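# Rotate steel cup half a turn under dial indicator

## Task

Rotate the steel cup sitting beneath the dial indicator by 180 degrees on its fixture, then release it so neither gripper is holding it.

## Robot and tools

Robot: two arms, left_arm and right_arm, each with a parallel two-finger gripper. Arm bases in the scene frame: left_arm at (-0.033, +0.330, 0) m, right_arm at (+0.003, -0.349, 0) m, both nearly unrotated about z. The scene frame has its origin on the table top midway between the arms, +z up, +x out over the table, and left_arm on the +y side. The names left and right do not refer to image sides.

Gripper frame: fingers extend along the gripper's +z axis and close along its y axis. The reported end_effector_position is the spot between the finger pads, roughly 1 cm short of the fingertips. A wrist camera mount sits near each hand and can collide with things.

The 14-number row (used by execute_actions rows and by move's target): one flat list covering both arms, each number in [-1, 1]. Order: left_arm dx, dy, dz, rx, ry, rz, opening, then right_arm dx, dy, dz, rx, ry, rz, opening. Always give all 14, even if one arm is idle. dx..rz are offsets, not poses: a target relative to that gripper's pose in the most recent result that showed it (before any such result in the scene, and for a second or later call in the same reply, relative to where the robot is when the action starts). They are expressed in the gripper's own axes. Scale: 1.0 equals 0.6 m of translation or 180 degrees of rotation; rx, ry, rz form one rotation vector. Opening is absolute, not an offset: +1 fully open (0.094 m), -1 closed. Sending all-zero offsets does not mean stay still; it drives the arm back to the reference pose.

execute_actions: argument actions, a list holding one item or nothing. Empty list = look only, returns state with pictures. An action item is {"rows": [...], "steps": n} with 1 to 15 rows and steps at most 15 (default 15), minimum 6; each row lasts one control step of 1/30 s and the final row repeats to fill. Every row is measured from the same reference pose, not from the previous row. A wait item is {"steps": n} with n up to 300, counted from the previous result (your reply time is included). Optional pictures: true adds camera images. A refused call moves nothing.

move: target is one 14-number row as above; speed is the top path speed in m/s, 0.002 to 0.5, default 0.25, with turning capped at twice that value in rad/s. Each gripper follows a straight path toward its target, all paths finishing together, lasting 0.5 to 10 s (cut off at 10 s). Rotations take the short way. Paths ignore obstacles and the other arm. Openings are applied at the start. Faster moves and targets set deeper past a contact push harder. The result has a move: line giving the ending (done, off_target, moving, held, fault) and any limits (paced = the sent pose was clipped; held = a check blocked some steps, after which the arm may jump faster than speed), plus each gripper's distance to its target. If only one arm is named, the other finished fine.

wait: seconds from 0 to 10; nothing new is commanded. zoom_image: camera (cam_high, cam_low, cam_left_wrist, cam_right_wrist) and region [x0, y0, x1, y1] in pixels, at most 504 by 504, origin at top left; gives a closer view of the latest image. read_manual: optional section "licences", returns licence text only. finished_scene: scene = the current scene's number; ends it irreversibly and grades it.

Control behaviour: each step the commanded pose is clipped to within 70 mm and 16 degrees of the measured pose, then damped inverse kinematics follows it, favouring position over orientation. After an action ends, the arm continues only to its last clipped pose, so large moves need several actions; check the result and command the remainder. The last 6 steps of every action are held back and run while you compose your next reply; reply time keeps the simulation running. Arms tend to end a centimetre or more low; to hold an arm in place, send the offset back to its desired pose in the first call of a reply and zeros afterwards, raising the aim if it still sags.

Result lines: the state line lists each gripper's position (m) and quat_wxyz in the scene frame (less accurate at long reach). grip_measured is the measured finger opening on the command scale; readings can be off by about 1 mm. To grasp, command roughly 0.03 below grip_measured; less squeezes more gently. Hand target shows where the controller is currently steering each gripper (only when nothing is held back). pose unreachable means a clearance check altered or blocked that arm's command; HELD marks steps where your row was partly or wholly not sent. FAULT lines report an arm stop. MOTOR HOT warns from 75 °C; at 90 °C the arm is stopped for 10 s, and at 100 °C it goes limp and falls. Holding loads heats motors, even while you think.

Joint limits (rad): waist -2.618 to 3.054, shoulder 0 to 3.142, elbow 0 to 3.142, wrist pitch -1.571 to 1.571, wrist yaw -1.571 to 1.571, wrist roll -2.094 to 2.094. The elbow cannot fully straighten; a nearly straight arm can overshoot speed and stray.

Cameras: cam_high and cam_low are fixed, cam_left_wrist and cam_right_wrist ride on the hands; all 504x504, with calibration provided in the original setup.

Avoid: knocking anything off the table, dropping or slipping the cup, slamming or pushing hard, and letting the two arms collide or press on each other. Brief external tugs on held parts or pushes on loose objects can occur. Open the gripper fully before ending.

Each tool is called by a JSON object that holds its "method" and its "body".

## Session

I'll start by looking at the current state of the scene.

{"method": "execute_actions", "body": {"actions": []}}

Scene clock: 0.00 s of 4800.00 s.
left_arm: end_effector_position=(+0.5318, +0.5125, +0.1053) grip_measured=+1.000 end_effector_quat_wxyz=(-0.123, +0.259, +0.752, +0.594) | right_arm: end_effector_position=(+0.2975, +0.1357, +0.3212) grip_measured=+1.000 end_effector_quat_wxyz=(-0.009, +0.119, +0.863, +0.491)
Joint positions: left_arm=[ 0.001  2.694  2.381 -0.764 -1.266  1.051  0.094] | right_arm=[ 0.941  2.067  2.251 -0.808 -0.487  1.401  0.094]
Joint velocities: left_arm=[ 0.002  0.042 -0.007  0.007  0.007 -0.022  0.   ] | right_arm=[-0.017 -0.002 -0.002  0.037  0.007 -0.007  0.   ]
Motor temperatures (°C, as the motors report them): left_arm=[21 22 22 21 22 22] | right_arm=[23 24 22 23 21 20]
Hand target (left_arm): +0.533, +0.513, +0.124; -0.111, +0.243, +0.752, +0.603
Hand target (right_arm): +0.296, +0.134, +0.341; +0.005, +0.105, +0.854, +0.510

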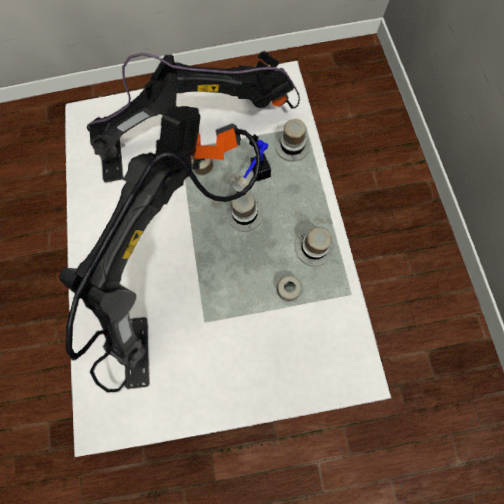

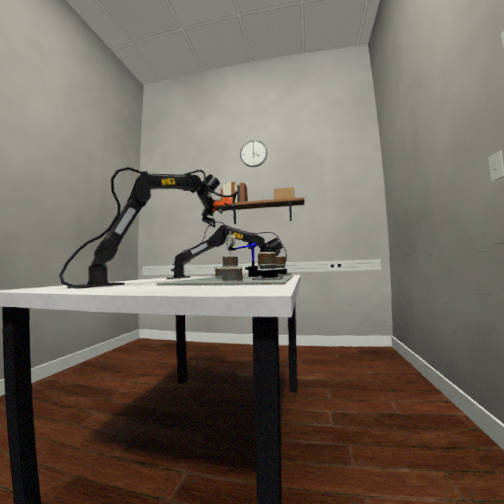

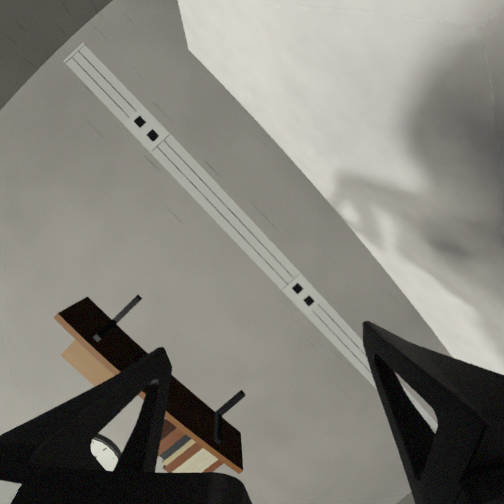

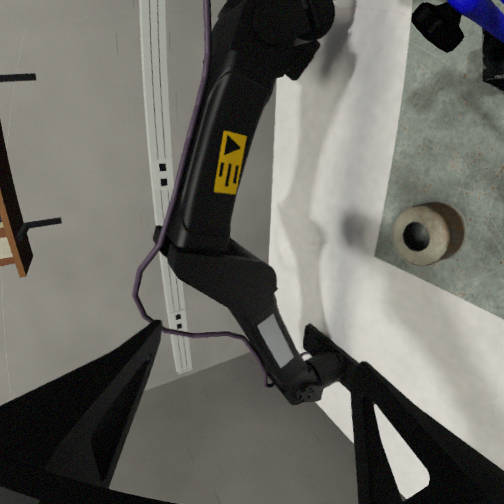

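{"method": "zoom_image", "body": {"camera": "cam_high", "region": [170, 90, 370, 330]}}

{"method": "zoom_image", "body": {"camera": "cam_low", "region": [150, 210, 310, 300]}}

Region (170, 90, 370, 330) of cam_high's 504x504 image, scaled by 2.100, with more detail than that image has.

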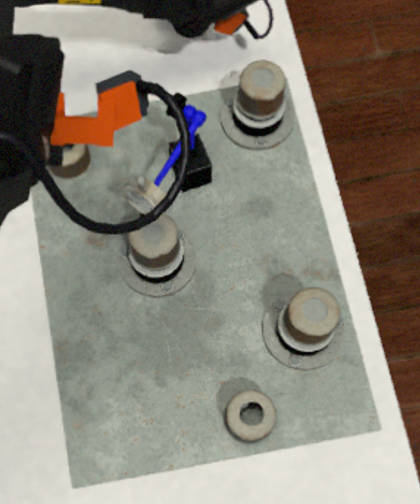

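Region (150, 210, 310, 300) of cam_low's 504x504 image, scaled by 3.150, with more detail than that image has; it fills the top 284 rows of this view, and the rest is white.

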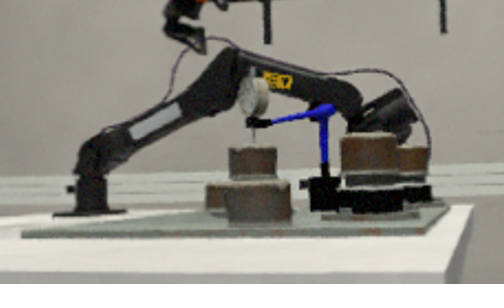

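{"method": "zoom_image", "body": {"camera": "cam_high", "region": [210, 130, 290, 240]}}

{"method": "zoom_image", "body": {"camera": "cam_low", "region": [200, 220, 300, 290]}}

Region (210, 130, 290, 240) of cam_high's 504x504 image, scaled by 4.582, with more detail than that image has; it fills the left 367 columns of this view, and the rest is white.

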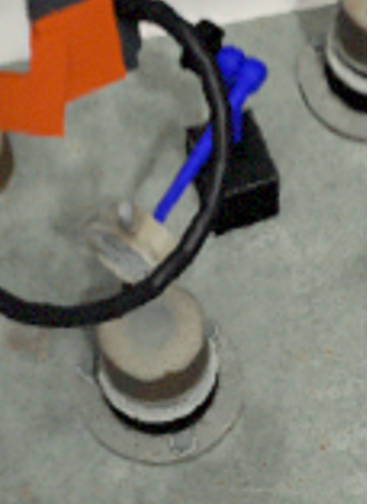

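Region (200, 220, 300, 290) of cam_low's 504x504 image, scaled by 5.040, with more detail than that image has; it fills the top 353 rows of this view, and the rest is white.

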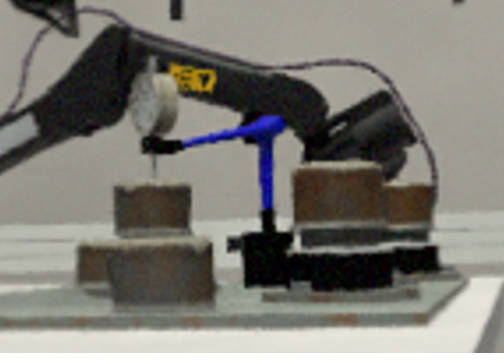

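{"method": "move", "body": {"target": [0.0156, 0.0263, -0.0084, -0.005, 0.0018, -0.0129, 1, -0.0902, -0.3951, 0.0118, 0.1938, -0.4544, -0.3178, 1], "speed": 0.4}}

Scene clock: 15.00 s of 4800.00 s.
left_arm: end_effector_position=(+0.5320, +0.5124, +0.1050) grip_measured=+1.000 end_effector_quat_wxyz=(-0.123, +0.260, +0.752, +0.593) | right_arm: end_effector_position=(+0.2989, +0.0145, +0.1078) grip_measured=+1.000 end_effector_quat_wxyz=(+0.702, +0.004, +0.712, -0.005)
Joint positions: left_arm=[ 0.001  2.694  2.381 -0.764 -1.263  1.051  0.094] | right_arm=[1.322 2.223 0.969 1.203 1.268 0.048 0.094]
Joint velocities: left_arm=[-0.007 -0.002  0.002 -0.007  0.007 -0.066  0.   ] | right_arm=[ 0.007  0.002  0.002  0.037 -0.022  0.007  0.   ]
Motor temperatures (°C, as the motors report them): left_arm=[21 29 23 22 22 22] | right_arm=[23 28 24 26 21 20]
Hand target (left_arm): +0.532, +0.513, +0.124; -0.111, +0.243, +0.752, +0.603
Hand target (right_arm): +0.297, +0.015, +0.109; +0.704, +0.004, +0.710, +0.002
Off the commanded pose (left_arm): 0.019 m, 3 deg.
Off the commanded pose (right_arm): 0.003 m, 1 deg.
Kept back: nothing.
After step 90, 8.37 s passed at rest.
move: off_target (left_arm)
camera_calibration (this result's frames):
cam_left_wrist: T_world_to_cam=[[-0.665535, -0.0875775, -0.74121, 0.474976], [-0.730075, -0.129972, 0.670894, 0.429817], [-0.155091, 0.987642, 0.0225625, -0.303134], [0, 0, 0, 1]] pos_world=[0.582898, 0.396849, 0.0705346]
cam_right_wrist: T_world_to_cam=[[0.0182975, -0.96507, 0.261352, -0.0110424], [-0.504076, -0.234648, -0.831173, 0.285845], [0.863466, -0.116533, -0.490762, -0.0841785], [0, 0, 0, 1]] pos_world=[0.216975, 0.0466068, 0.199161]

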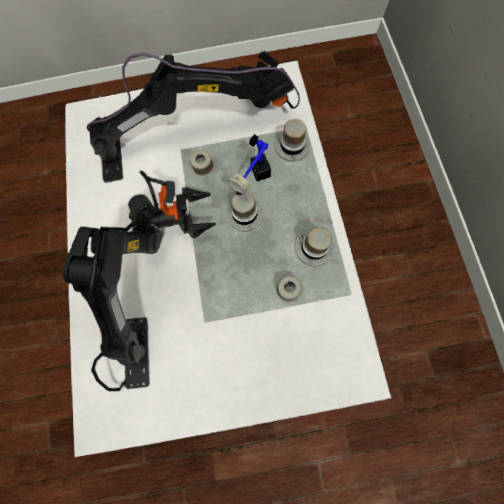

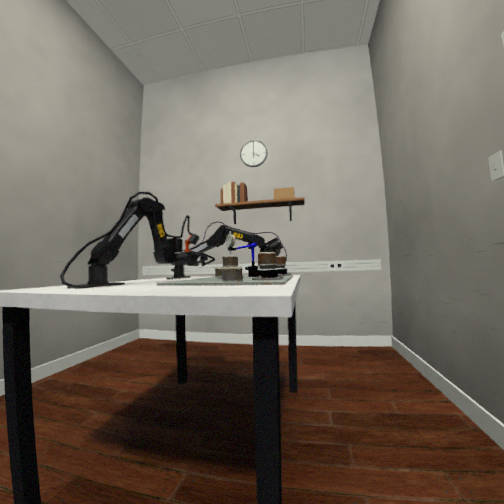

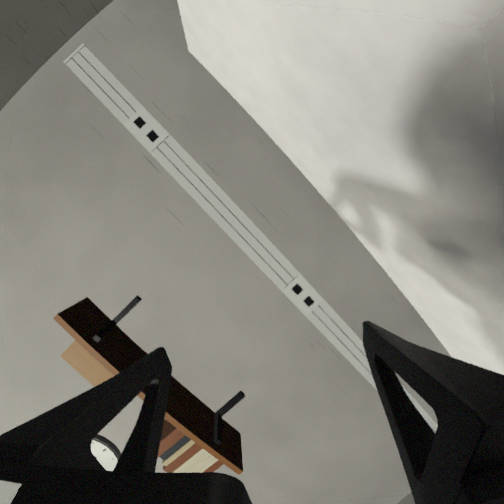

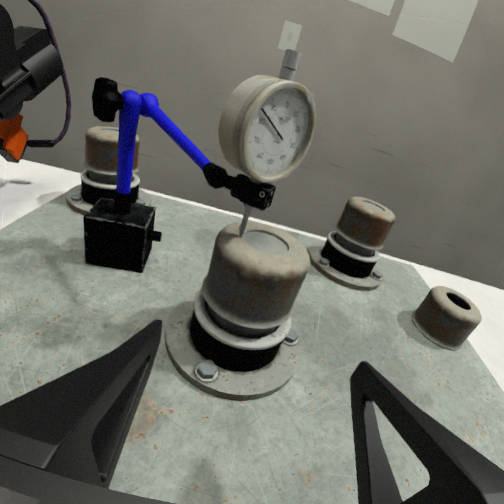

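{"method": "zoom_image", "body": {"camera": "cam_right_wrist", "region": [120, 40, 400, 420]}}

{"method": "zoom_image", "body": {"camera": "cam_high", "region": [130, 140, 290, 260]}}

{"method": "zoom_image", "body": {"camera": "cam_low", "region": [150, 220, 270, 290]}}

Region (120, 40, 400, 420) of cam_right_wrist's 504x504 image, scaled by 1.326, with more detail than that image has; it fills the left 371 columns of this view, and the rest is white.

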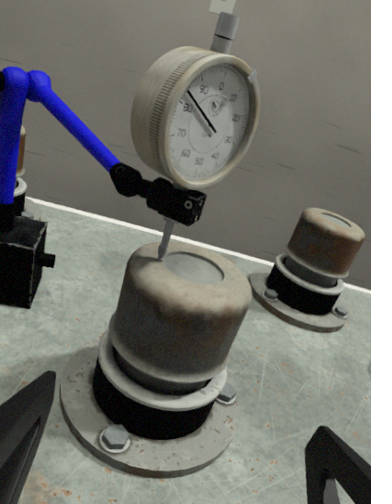

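Region (130, 140, 290, 260) of cam_high's 504x504 image, scaled by 3.150, with more detail than that image has; it fills the top 378 rows of this view, and the rest is white.

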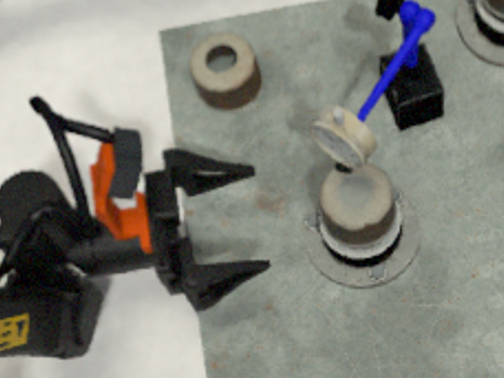

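Region (150, 220, 270, 290) of cam_low's 504x504 image, scaled by 4.200, with more detail than that image has; it fills the top 294 rows of this view, and the rest is white.

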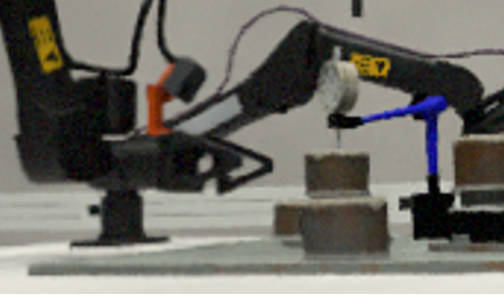

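{"method": "zoom_image", "body": {"camera": "cam_low", "region": [185, 235, 255, 285]}}

{"method": "zoom_image", "body": {"camera": "cam_right_wrist", "region": [150, 180, 330, 400]}}

Region (185, 235, 255, 285) of cam_low's 504x504 image, scaled by 7.200, with more detail than that image has; it fills the top 360 rows of this view, and the rest is white.

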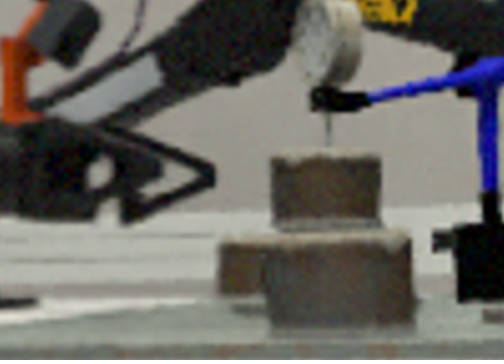

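Region (150, 180, 330, 400) of cam_right_wrist's 504x504 image, scaled by 2.291, with more detail than that image has; it fills the left 412 columns of this view, and the rest is white.

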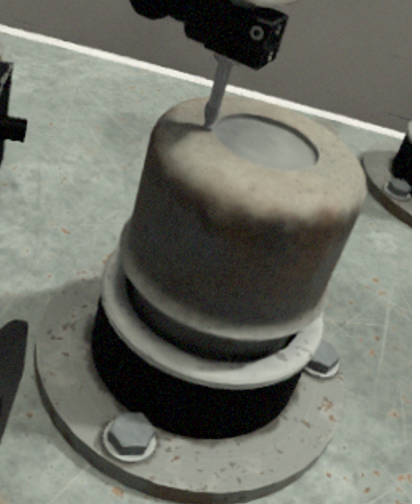

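{"method": "move", "body": {"target": [0.5005, -0.1296, -0.1056, 0, 0, 0, 1, 0.009, 0.0025, 0.1686, 0.0239, -0.0044, 0, 1], "speed": 0.25}}

Scene clock: 21.80 s of 4800.00 s.
left_arm: end_effector_position=(+0.2321, +0.5135, +0.1984) grip_measured=+1.000 end_effector_quat_wxyz=(-0.128, +0.267, +0.752, +0.589) | right_arm: end_effector_position=(+0.3944, +0.0126, +0.0931) grip_measured=+1.000 end_effector_quat_wxyz=(+0.703, +0.027, +0.710, -0.036)
Joint positions: left_arm=[ 0.031  1.357  0.836 -0.49  -1.243  1.141  0.094] | right_arm=[1.118 2.389 1.217 1.149 1.14  0.008 0.094]
Joint velocities: left_arm=[ 0.007 -0.007 -0.012 -0.095 -0.066 -0.007  0.   ] | right_arm=[-0.012  0.002 -0.002  0.037 -0.007 -0.022  0.   ]
Motor temperatures (°C, as the motors report them): left_arm=[21 31 23 22 22 22] | right_arm=[23 28 23 27 21 20]
Hand target (left_arm): +0.230, +0.515, +0.201; -0.123, +0.260, +0.753, +0.593
Hand target (right_arm): +0.400, +0.015, +0.101; +0.706, +0.030, +0.707, -0.032
Off the commanded pose (left_arm): 0.007 m, 1 deg.
Off the commanded pose (right_arm): 0.010 m, 1 deg.
Kept back: nothing.
After step 90, 1.97 s passed at rest.
move: done
camera_calibration (this result's frames):
cam_left_wrist: T_world_to_cam=[[-0.680106, -0.0882721, -0.72778, 0.345866], [-0.717339, -0.124701, 0.685474, 0.139755], [-0.151263, 0.98826, 0.0214887, -0.353852], [0, 0, 0, 1]] pos_world=[0.281953, 0.397656, 0.16352]
cam_right_wrist: T_world_to_cam=[[-0.0561333, -0.960446, 0.272749, 0.0174811], [-0.516603, -0.205829, -0.831117, 0.325876], [0.854383, -0.187556, -0.484616, -0.170196], [0, 0, 0, 1]] pos_world=[0.314742, 0.0519428, 0.183593]

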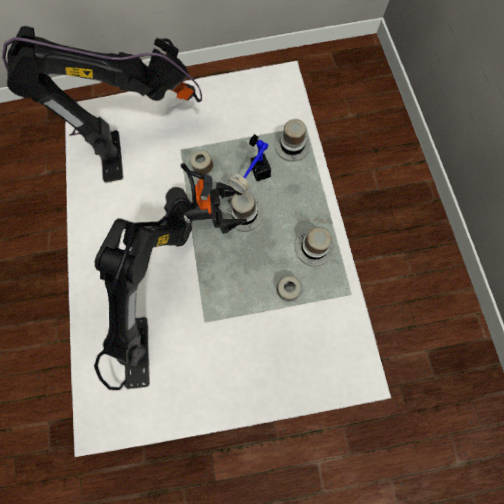

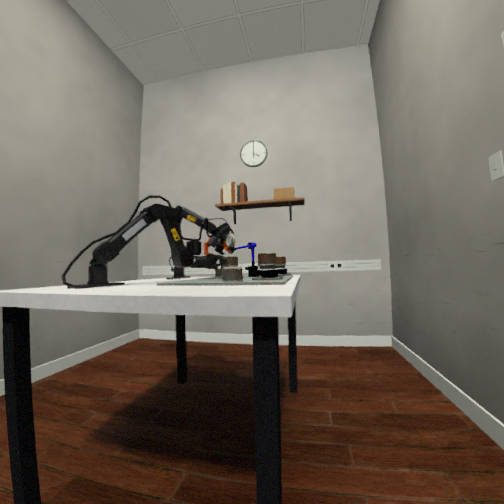

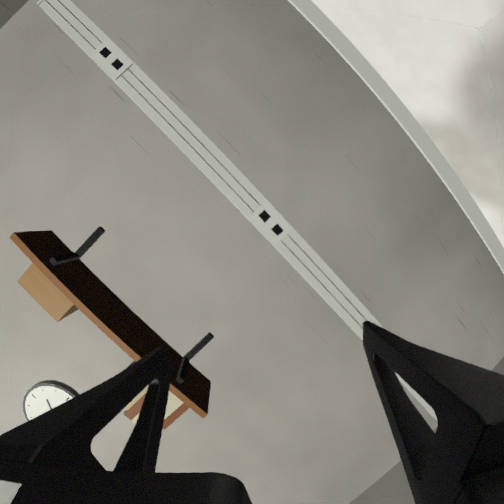

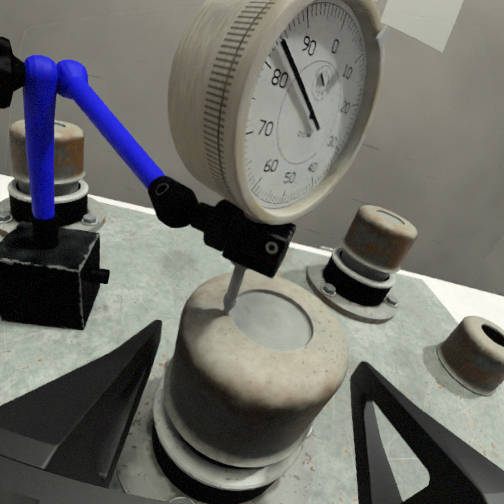

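{"method": "zoom_image", "body": {"camera": "cam_high", "region": [190, 160, 290, 250]}}

{"method": "zoom_image", "body": {"camera": "cam_low", "region": [185, 235, 255, 285]}}

{"method": "zoom_image", "body": {"camera": "cam_right_wrist", "region": [110, 250, 410, 504]}}

Region (190, 160, 290, 250) of cam_high's 504x504 image, scaled by 5.040, with more detail than that image has; it fills the top 454 rows of this view, and the rest is white.

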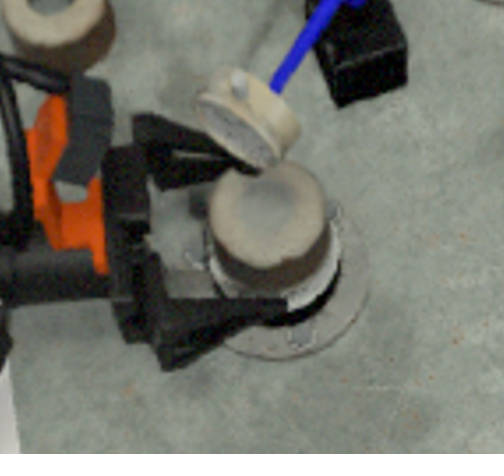

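Region (185, 235, 255, 285) of cam_low's 504x504 image, scaled by 7.200, with more detail than that image has; it fills the top 360 rows of this view, and the rest is white.

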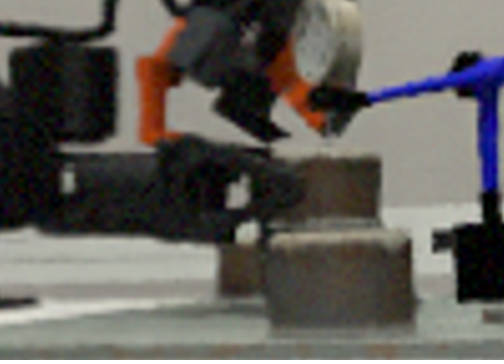

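Region (110, 250, 410, 504) of cam_right_wrist's 504x504 image, scaled by 1.680, with more detail than that image has; it fills the top 427 rows of this view, and the rest is white.

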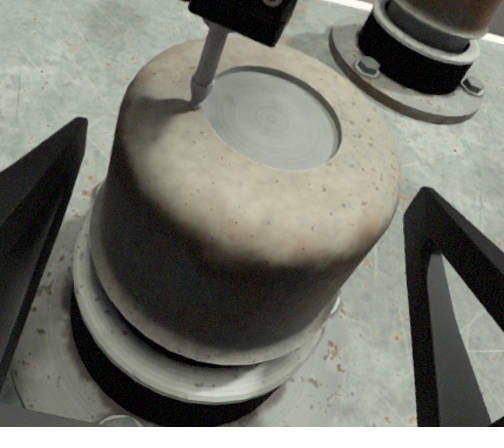

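{"method": "execute_actions", "body": {"actions": [{"rows": [[0.0025,0.004,-0.0013,0,0,0,1,-0.014,0.0045,0.012,0,-0.003,0.004,1],[0.0025,0.004,-0.0013,0,0,0,1,-0.0145,0.005,0.014,0,-0.003,0.004,0.9],[0.0025,0.004,-0.0013,0,0,0,1,-0.015,0.0053,0.016,0,-0.003,0.004,0.8],[0.0025,0.004,-0.0013,0,0,0,1,-0.0151,0.0056,0.018,0,-0.003,0.004,0.72],[0.0025,0.004,-0.0013,0,0,0,1,-0.0151,0.0056,0.0198,0,-0.003,0.004,0.66],[0.0025,0.004,-0.0013,0,0,0,1,-0.0151,0.0056,0.0198,0,-0.003,0.004,0.62],[0.0025,0.004,-0.0013,0,0,0,1,-0.0151,0.0056,0.0198,0,-0.003,0.004,0.58],[0.0025,0.004,-0.0013,0,0,0,1,-0.0151,0.0056,0.0198,0,-0.003,0.004,0.55],[0.0025,0.004,-0.0013,0,0,0,1,-0.0151,0.0056,0.0198,0,-0.003,0.004,0.52],[0.0025,0.004,-0.0013,0,0,0,1,-0.0151,0.0056,0.0198,0,-0.003,0.004,0.49],[0.0025,0.004,-0.0013,0,0,0,1,-0.0151,0.0056,0.0198,0,-0.003,0.004,0.47],[0.0025,0.004,-0.0013,0,0,0,1,-0.0151,0.0056,0.0198,0,-0.003,0.004,0.45]], "steps": 15}]}}

{"method": "execute_actions", "body": {"actions": [{"steps": 15}], "pictures": true}}

Scene clock: 24.80 s of 4800.00 s.
left_arm: end_effector_position=(+0.2320, +0.5134, +0.1979) grip_measured=+1.000 end_effector_quat_wxyz=(-0.130, +0.270, +0.751, +0.588) | right_arm: end_effector_position=(+0.3989, +0.0153, +0.0966) grip_measured=+0.536 end_effector_quat_wxyz=(+0.704, +0.026, +0.709, -0.030)
Joint positions: left_arm=[ 0.031  1.357  0.836 -0.494 -1.241  1.144  0.094] | right_arm=[1.111 2.389 1.233 1.141 1.125 0.008 0.072]
Joint velocities: left_arm=[-0.012  0.002  0.002  0.007  0.007  0.022  0.   ] | right_arm=[-0.017 -0.002  0.017 -0.051 -0.051  0.022 -0.029]
Motor temperatures (°C, as the motors report them): left_arm=[21 30 23 22 22 22] | right_arm=[23 28 24 27 21 20]
Steps of this call (steps 1 to 81: nothing new was sent; steps 82 to 90: the first 9 steps of this action). Readings (end_effector_position):
82: left_arm (+0.2324, +0.5135, +0.1985) | right_arm (+0.3944, +0.0128, +0.0930)
83: left_arm (+0.2323, +0.5135, +0.1983) | right_arm (+0.3944, +0.0129, +0.0930)
85: left_arm (+0.2321, +0.5134, +0.1982) | right_arm (+0.3951, +0.0136, +0.0935)
89: left_arm (+0.2320, +0.5134, +0.1979) | right_arm (+0.3984, +0.0146, +0.0964)
90: the state above

Scene clock: 25.30 s of 4800.00 s.
left_arm: end_effector_position=(+0.2319, +0.5134, +0.1978) grip_measured=+1.000 end_effector_quat_wxyz=(-0.130, +0.270, +0.751, +0.588) | right_arm: end_effector_position=(+0.3990, +0.0159, +0.0966) grip_measured=+0.471 end_effector_quat_wxyz=(+0.704, +0.025, +0.709, -0.030)
Joint positions: left_arm=[ 0.031  1.357  0.836 -0.495 -1.241  1.144  0.094] | right_arm=[1.111 2.389 1.233 1.139 1.123 0.008 0.069]
Joint velocities: left_arm=[ 0.017  0.002  0.002 -0.081  0.007 -0.051  0.   ] | right_arm=[-0.012  0.007 -0.012 -0.081 -0.066  0.11  -0.001]
Motor temperatures (°C, as the motors report them): left_arm=[21 29 23 22 22 22] | right_arm=[23 28 24 27 21 20]
Hand target (left_arm): +0.232, +0.514, +0.201; -0.128, +0.267, +0.752, +0.589
Hand target (right_arm): +0.406, +0.015, +0.102; +0.706, +0.031, +0.707, -0.031
Off the commanded pose (left_arm): 0.004 m, 0 deg.
Off the commanded pose (right_arm): 0.009 m, 1 deg.
Kept back: nothing.
Steps of this call (steps 1 to 6: the last 6 steps of your previous action; steps 7 to 15: nothing new was sent). Readings (end_effector_position):
1: left_arm (+0.2319, +0.5134, +0.1979) | right_arm (+0.3989, +0.0158, +0.0966)
2: left_arm (+0.2319, +0.5134, +0.1979) | right_arm (+0.3990, +0.0159, +0.0966)
4: left_arm (+0.2319, +0.5134, +0.1978) | right_arm (+0.3990, +0.0159, +0.0966)
8: left_arm (+0.2319, +0.5134, +0.1978) | right_arm (+0.3990, +0.0159, +0.0966)
15: the state above
camera_calibration (this result's frames):
cam_left_wrist: T_world_to_cam=[[-0.685647, -0.0882783, -0.722562, 0.345433], [-0.712546, -0.12163, 0.691002, 0.136247], [-0.148886, 0.988642, 0.0204926, -0.354261], [0, 0, 0, 1]] pos_world=[0.281183, 0.397303, 0.16271]
cam_right_wrist: T_world_to_cam=[[-0.0466962, -0.962547, 0.267063, 0.0167489], [-0.511832, -0.206536, -0.833889, 0.330204], [0.857815, -0.175631, -0.483018, -0.173522], [0, 0, 0, 1]] pos_world=[0.318641, 0.0538446, 0.187066]

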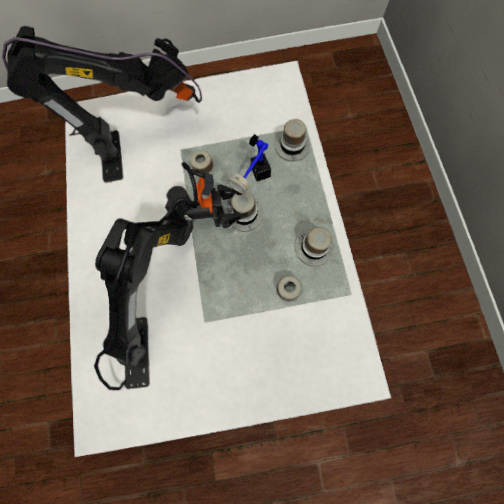

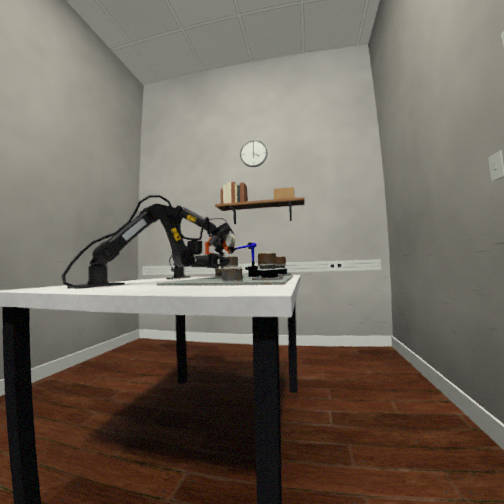

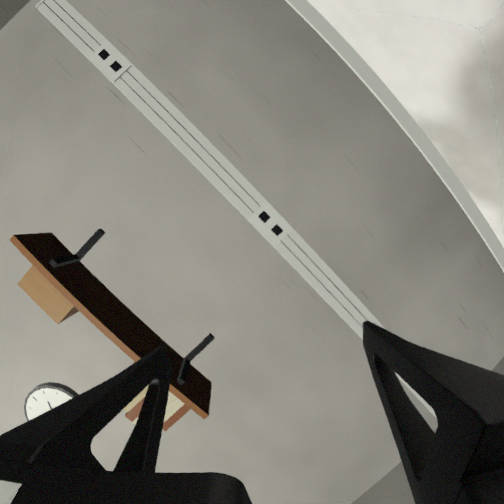

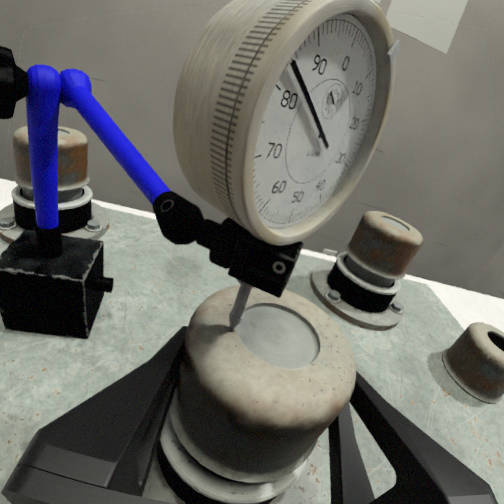

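{"method": "zoom_image", "body": {"camera": "cam_right_wrist", "region": [130, 260, 410, 504]}}

{"method": "zoom_image", "body": {"camera": "cam_high", "region": [210, 170, 280, 240]}}

Region (130, 260, 410, 504) of cam_right_wrist's 504x504 image, scaled by 1.800, with more detail than that image has; it fills the top 439 rows of this view, and the rest is white.

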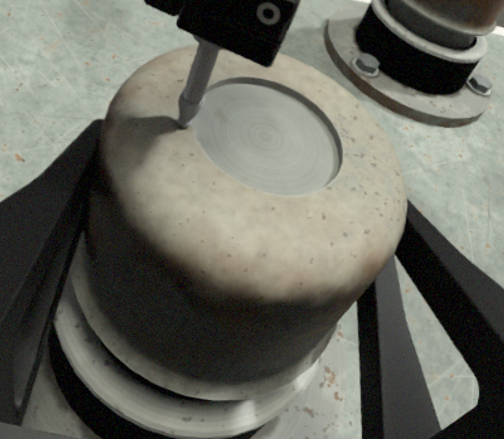

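Region (210, 170, 280, 240) of cam_high's 504x504 image, scaled by 7.200, with more detail than that image has.

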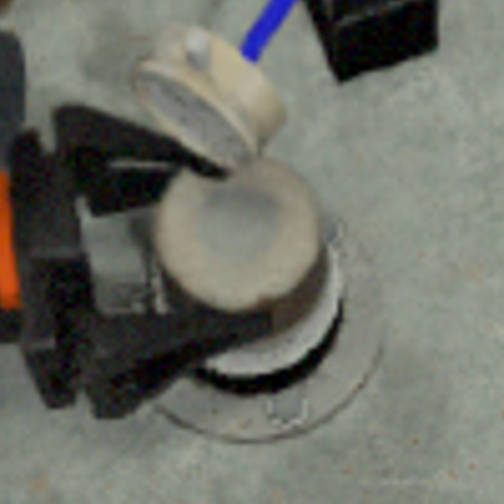

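{"method": "move", "body": {"target": [0.0025, 0.004, -0.0013, 0, 0, 0, 1, -0.008, 0, 0, -0.514, -0.0038, -0.0034, 0.44], "speed": 0.25}}

Scene clock: 30.73 s of 4800.00 s.
left_arm: end_effector_position=(+0.2316, +0.5132, +0.1970) grip_measured=+1.000 end_effector_quat_wxyz=(-0.132, +0.273, +0.752, +0.586) | right_arm: end_effector_position=(+0.4019, +0.0185, +0.0970) grip_measured=+0.471 end_effector_quat_wxyz=(+0.517, -0.491, +0.513, +0.478)
Joint positions: left_arm=[ 0.031  1.357  0.836 -0.5   -1.238  1.144  0.094] | right_arm=[ 0.517  2.375  1.206  1.152 -1.057 -0.033  0.069]
Joint velocities: left_arm=[-0.002 -0.002  0.012  0.007  0.051 -0.037  0.   ] | right_arm=[ 0.007 -0.007  0.012 -0.095 -0.051  0.007  0.001]
Motor temperatures (°C, as the motors report them): left_arm=[21 28 23 22 22 22] | right_arm=[23 29 24 27 21 20]
Hand target (left_arm): +0.232, +0.513, +0.201; -0.130, +0.271, +0.751, +0.588
Hand target (right_arm): +0.403, +0.017, +0.101; +0.509, -0.495, +0.508, +0.487
Off the commanded pose (left_arm): 0.004 m, 0 deg.
Off the commanded pose (right_arm): 0.006 m, 2 deg.
Kept back: nothing.
move: done
camera_calibration (this result's frames):
cam_left_wrist: T_world_to_cam=[[-0.689798, -0.0889214, -0.718521, 0.345191], [-0.708884, -0.118798, 0.695248, 0.133371], [-0.147181, 0.988929, 0.0189118, -0.354353], [0, 0, 0, 1]] pos_world=[0.280503, 0.396968, 0.162003]
cam_right_wrist: T_world_to_cam=[[0.960156, -0.031146, 0.277723, -0.403625], [0.223655, -0.510227, -0.83045, 0.0422306], [0.167567, 0.859476, -0.482931, 0.0828915], [0, 0, 0, 1]] pos_world=[0.364208, -0.0622674, 0.187197]

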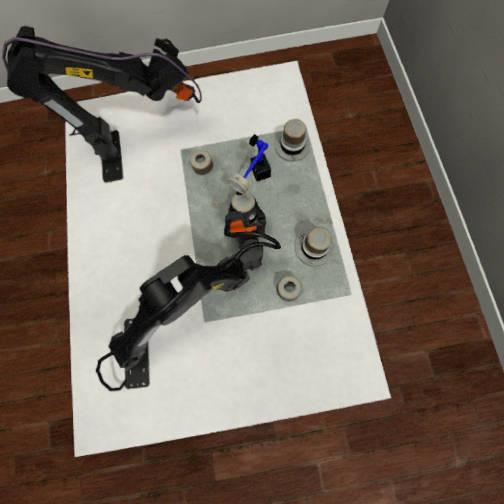

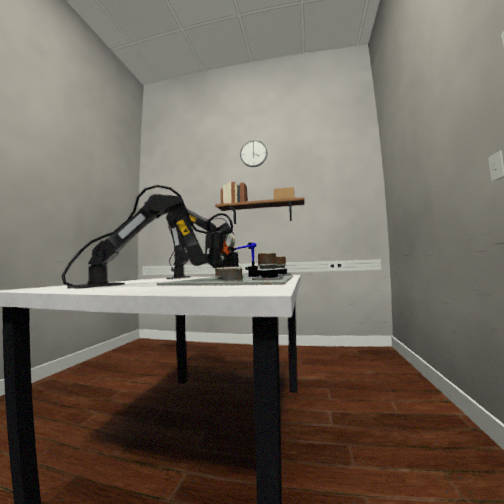

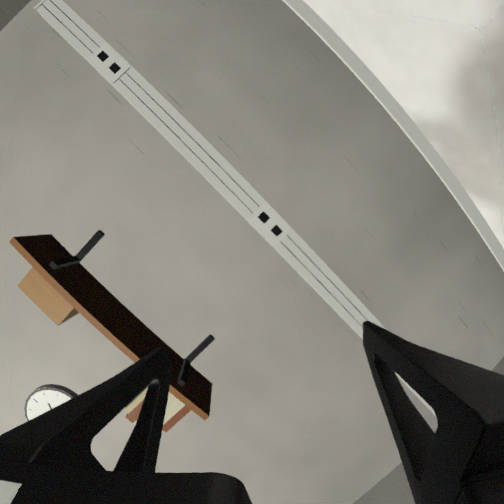

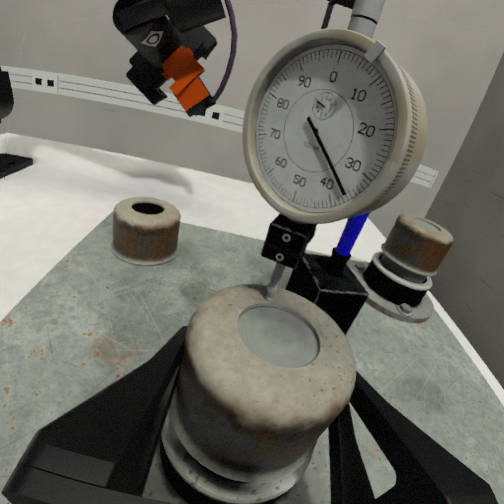

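{"method": "zoom_image", "body": {"camera": "cam_right_wrist", "region": [130, 260, 410, 504]}}

Region (130, 260, 410, 504) of cam_right_wrist's 504x504 image, scaled by 1.800, with more detail than that image has; it fills the top 439 rows of this view, and the rest is white.

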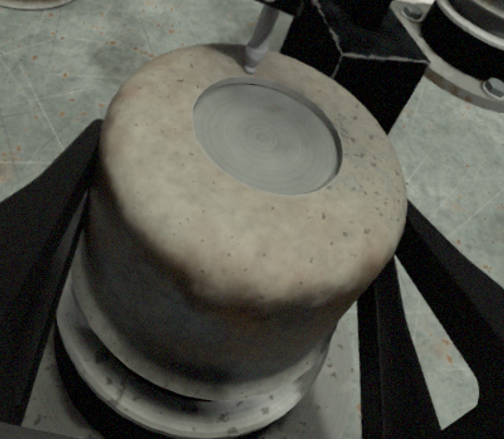

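{"method": "move", "body": {"target": [0.0033, 0.0055, -0.0018, 0, 0, 0, 1, -0.0083, -0.0005, -0.0042, 0.5056, 0.0023, 0.0064, 1], "speed": 0.35}}

Scene clock: 36.87 s of 4800.00 s.
left_arm: end_effector_position=(+0.2308, +0.5130, +0.1960) grip_measured=+1.000 end_effector_quat_wxyz=(-0.134, +0.276, +0.751, +0.584) | right_arm: end_effector_position=(+0.3984, +0.0090, +0.0943) grip_measured=+1.000 end_effector_quat_wxyz=(+0.702, +0.016, +0.711, -0.038)
Joint positions: left_arm=[ 0.031  1.357  0.836 -0.509 -1.235  1.145  0.094] | right_arm=[ 1.104  2.378  1.199  1.155  1.113 -0.011  0.094]
Joint velocities: left_arm=[-0.017 -0.007 -0.002 -0.022 -0.037  0.066  0.   ] | right_arm=[-0.007  0.002 -0.012 -0.051 -0.007 -0.095  0.   ]
Motor temperatures (°C, as the motors report them): left_arm=[21 27 23 22 22 22] | right_arm=[23 29 24 28 21 20]
Hand target (left_arm): +0.232, +0.513, +0.201; -0.131, +0.273, +0.752, +0.586
Hand target (right_arm): +0.398, +0.014, +0.102; +0.706, +0.029, +0.707, -0.027
Off the commanded pose (left_arm): 0.005 m, 1 deg.
Off the commanded pose (right_arm): 0.011 m, 2 deg.
Kept back: nothing.
After step 90, 0.13 s passed at rest.
move: off_target (right_arm)
camera_calibration (this result's frames):
cam_left_wrist: T_world_to_cam=[[-0.696914, -0.0897127, -0.711521, 0.344606], [-0.702256, -0.115813, 0.702441, 0.129024], [-0.145421, 0.989211, 0.0177103, -0.354569], [0, 0, 0, 1]] pos_world=[0.279207, 0.396602, 0.160842]
cam_right_wrist: T_world_to_cam=[[-0.042935, -0.955832, 0.29076, 0.00688545], [-0.515501, -0.228101, -0.825971, 0.327488], [0.855813, -0.18535, -0.482939, -0.174429], [0, 0, 0, 1]] pos_world=[0.318395, 0.0489514, 0.184255]

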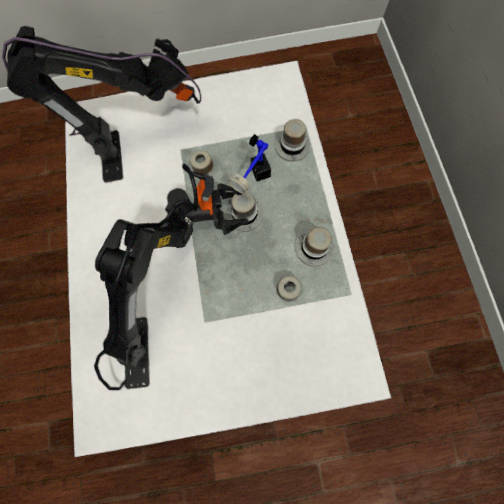

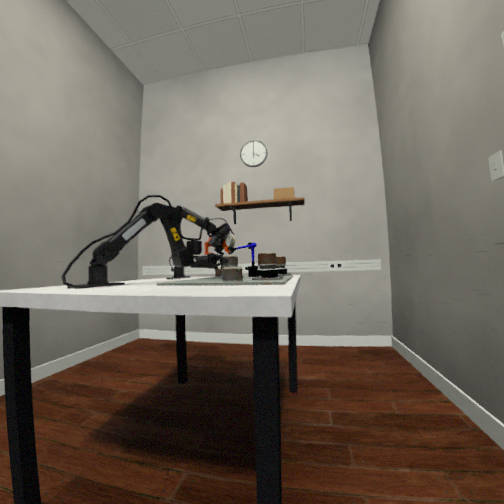

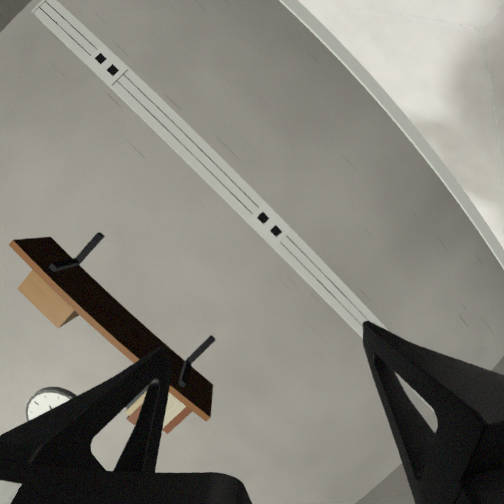

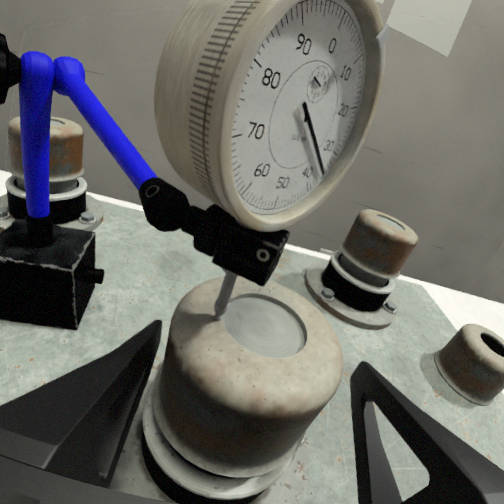

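{"method": "zoom_image", "body": {"camera": "cam_right_wrist", "region": [130, 0, 410, 440]}}

Region (130, 0, 410, 440) of cam_right_wrist's 504x504 image, scaled by 1.145, with more detail than that image has; it fills the left 321 columns of this view, and the rest is white.

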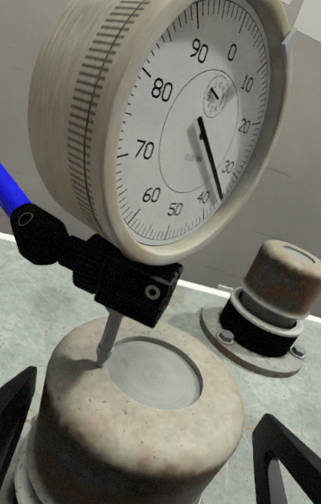

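{"method": "execute_actions", "body": {"actions": [{"rows": [[0.004,0.007,-0.002,0,0,0,1,-0.014,0.012,0.004,0,-0.005,0.012,1],[0.004,0.007,-0.002,0,0,0,1,-0.015,0.016,0.0065,0,-0.005,0.014,0.95],[0.004,0.007,-0.002,0,0,0,1,-0.0157,0.0186,0.0084,0,-0.005,0.015,0.9],[0.004,0.007,-0.002,0,0,0,1,-0.0157,0.0186,0.0084,0,-0.005,0.015,0.86],[0.004,0.007,-0.002,0,0,0,1,-0.0157,0.0186,0.0084,0,-0.005,0.015,0.82],[0.004,0.007,-0.002,0,0,0,1,-0.0157,0.0186,0.0084,0,-0.005,0.015,0.76],[0.004,0.007,-0.002,0,0,0,1,-0.0157,0.0186,0.0084,0,-0.005,0.015,0.7],[0.004,0.007,-0.002,0,0,0,1,-0.0157,0.0186,0.0084,0,-0.005,0.015,0.64],[0.004,0.007,-0.002,0,0,0,1,-0.0157,0.0186,0.0084,0,-0.005,0.015,0.58],[0.004,0.007,-0.002,0,0,0,1,-0.0157,0.0186,0.0084,0,-0.005,0.015,0.54],[0.004,0.007,-0.002,0,0,0,1,-0.0157,0.0186,0.0084,0,-0.005,0.015,0.51],[0.004,0.007,-0.002,0,0,0,1,-0.0157,0.0186,0.0084,0,-0.005,0.015,0.485],[0.004,0.007,-0.002,0,0,0,1,-0.0157,0.0186,0.0084,0,-0.005,0.015,0.465],[0.004,0.007,-0.002,0,0,0,1,-0.0157,0.0186,0.0084,0,-0.005,0.015,0.45],[0.004,0.007,-0.002,0,0,0,1,-0.0157,0.0186,0.0084,0,-0.005,0.015,0.44]], "steps": 15}]}}

{"method": "execute_actions", "body": {"actions": [{"steps": 12}], "pictures": true}}

Scene clock: 38.43 s of 4800.00 s.
left_arm: end_effector_position=(+0.2300, +0.5128, +0.1950) grip_measured=+1.000 end_effector_quat_wxyz=(-0.138, +0.281, +0.751, +0.581) | right_arm: end_effector_position=(+0.4021, +0.0149, +0.0960) grip_measured=+0.609 end_effector_quat_wxyz=(+0.705, +0.021, +0.708, -0.033)
Joint positions: left_arm=[ 0.031  1.357  0.836 -0.518 -1.233  1.147  0.094] | right_arm=[ 1.104  2.396  1.237  1.151  1.115 -0.01   0.076]
Joint velocities: left_arm=[-0.002 -0.022  0.002  0.022  0.066 -0.037  0.   ] | right_arm=[ 0.017  0.007  0.017 -0.022  0.007 -0.037 -0.057]
Motor temperatures (°C, as the motors report them): left_arm=[21 26 23 22 22 22] | right_arm=[23 29 24 28 21 20]
Steps of this call (steps 1 to 38: nothing new was sent; steps 39 to 47: the first 9 steps of this action). Readings (end_effector_position):
39: left_arm (+0.2307, +0.5130, +0.1959) | right_arm (+0.3985, +0.0090, +0.0943)
40: left_arm (+0.2306, +0.5129, +0.1958) | right_arm (+0.3991, +0.0100, +0.0944)
42: left_arm (+0.2303, +0.5129, +0.1954) | right_arm (+0.4009, +0.0130, +0.0950)
46: left_arm (+0.2300, +0.5128, +0.1951) | right_arm (+0.4020, +0.0149, +0.0959)
47: the state above

Scene clock: 38.83 s of 4800.00 s.
left_arm: end_effector_position=(+0.2298, +0.5128, +0.1949) grip_measured=+1.000 end_effector_quat_wxyz=(-0.138, +0.281, +0.751, +0.581) | right_arm: end_effector_position=(+0.4021, +0.0157, +0.0958) grip_measured=+0.473 end_effector_quat_wxyz=(+0.705, +0.020, +0.708, -0.032)
Joint positions: left_arm=[ 0.031  1.357  0.836 -0.52  -1.232  1.147  0.094] | right_arm=[ 1.104  2.396  1.237  1.15   1.111 -0.01   0.069]
Joint velocities: left_arm=[-0.002 -0.007  0.007 -0.037 -0.022  0.037  0.   ] | right_arm=[ 0.007 -0.002  0.007  0.037 -0.007 -0.051 -0.001]
Motor temperatures (°C, as the motors report them): left_arm=[21 26 23 22 22 22] | right_arm=[23 29 24 28 21 20]
Hand target (left_arm): +0.231, +0.513, +0.201; -0.134, +0.277, +0.751, +0.584
Hand target (right_arm): +0.404, +0.020, +0.103; +0.709, +0.032, +0.704, -0.021
Off the commanded pose (left_arm): 0.006 m, 1 deg.
Off the commanded pose (right_arm): 0.009 m, 2 deg.
Kept back: nothing.
Steps of this call (steps 1 to 6: the last 6 steps of your previous action; steps 7 to 12: nothing new was sent). Readings (end_effector_position):
1: left_arm (+0.2299, +0.5128, +0.1950) | right_arm (+0.4021, +0.0149, +0.0960)
2: left_arm (+0.2299, +0.5128, +0.1950) | right_arm (+0.4021, +0.0153, +0.0960)
4: left_arm (+0.2299, +0.5128, +0.1949) | right_arm (+0.4021, +0.0156, +0.0958)
8: left_arm (+0.2299, +0.5128, +0.1949) | right_arm (+0.4021, +0.0157, +0.0958)
12: the state above
camera_calibration (this result's frames):
cam_left_wrist: T_world_to_cam=[[-0.706633, -0.0902375, -0.701803, 0.343646], [-0.692979, -0.112197, 0.712174, 0.12325], [-0.143005, 0.98958, 0.0167494, -0.355021], [0, 0, 0, 1]] pos_world=[0.277471, 0.39616, 0.159343]
cam_right_wrist: T_world_to_cam=[[-0.0428049, -0.959715, 0.277697, 0.0142437], [-0.508999, -0.218227, -0.832645, 0.330059], [0.859702, -0.176989, -0.479152, -0.177708], [0, 0, 0, 1]] pos_world=[0.321385, 0.0542453, 0.185718]

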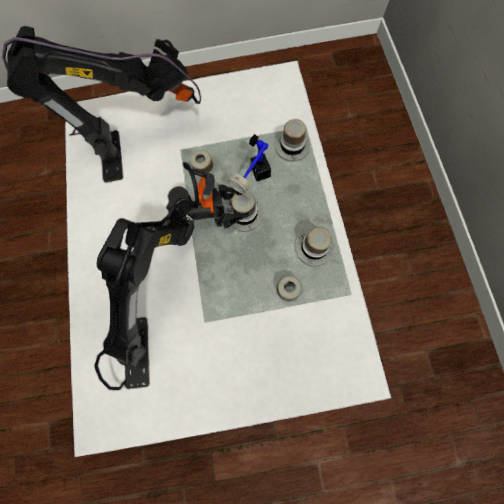

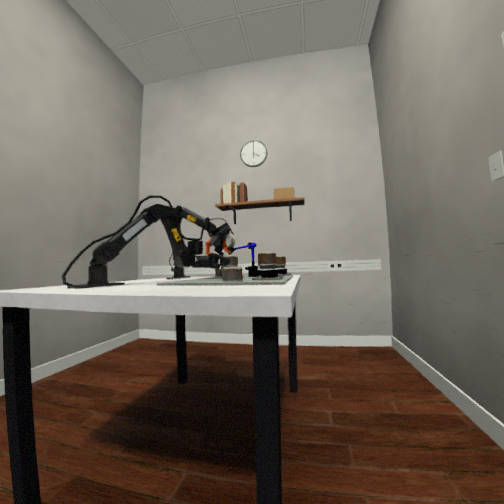

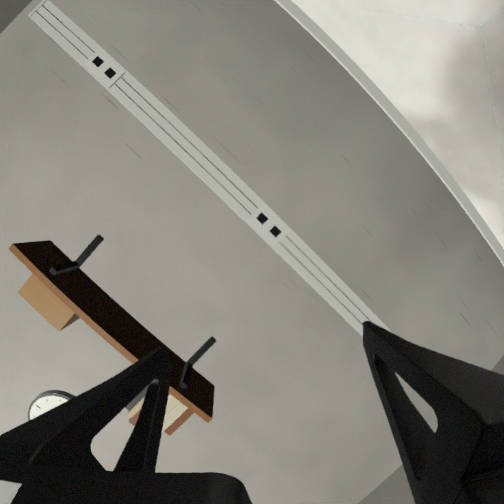

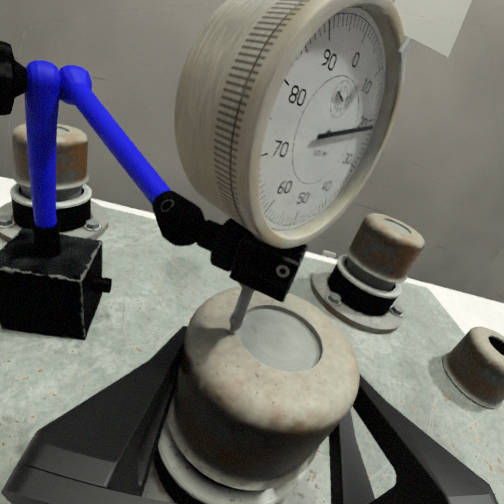

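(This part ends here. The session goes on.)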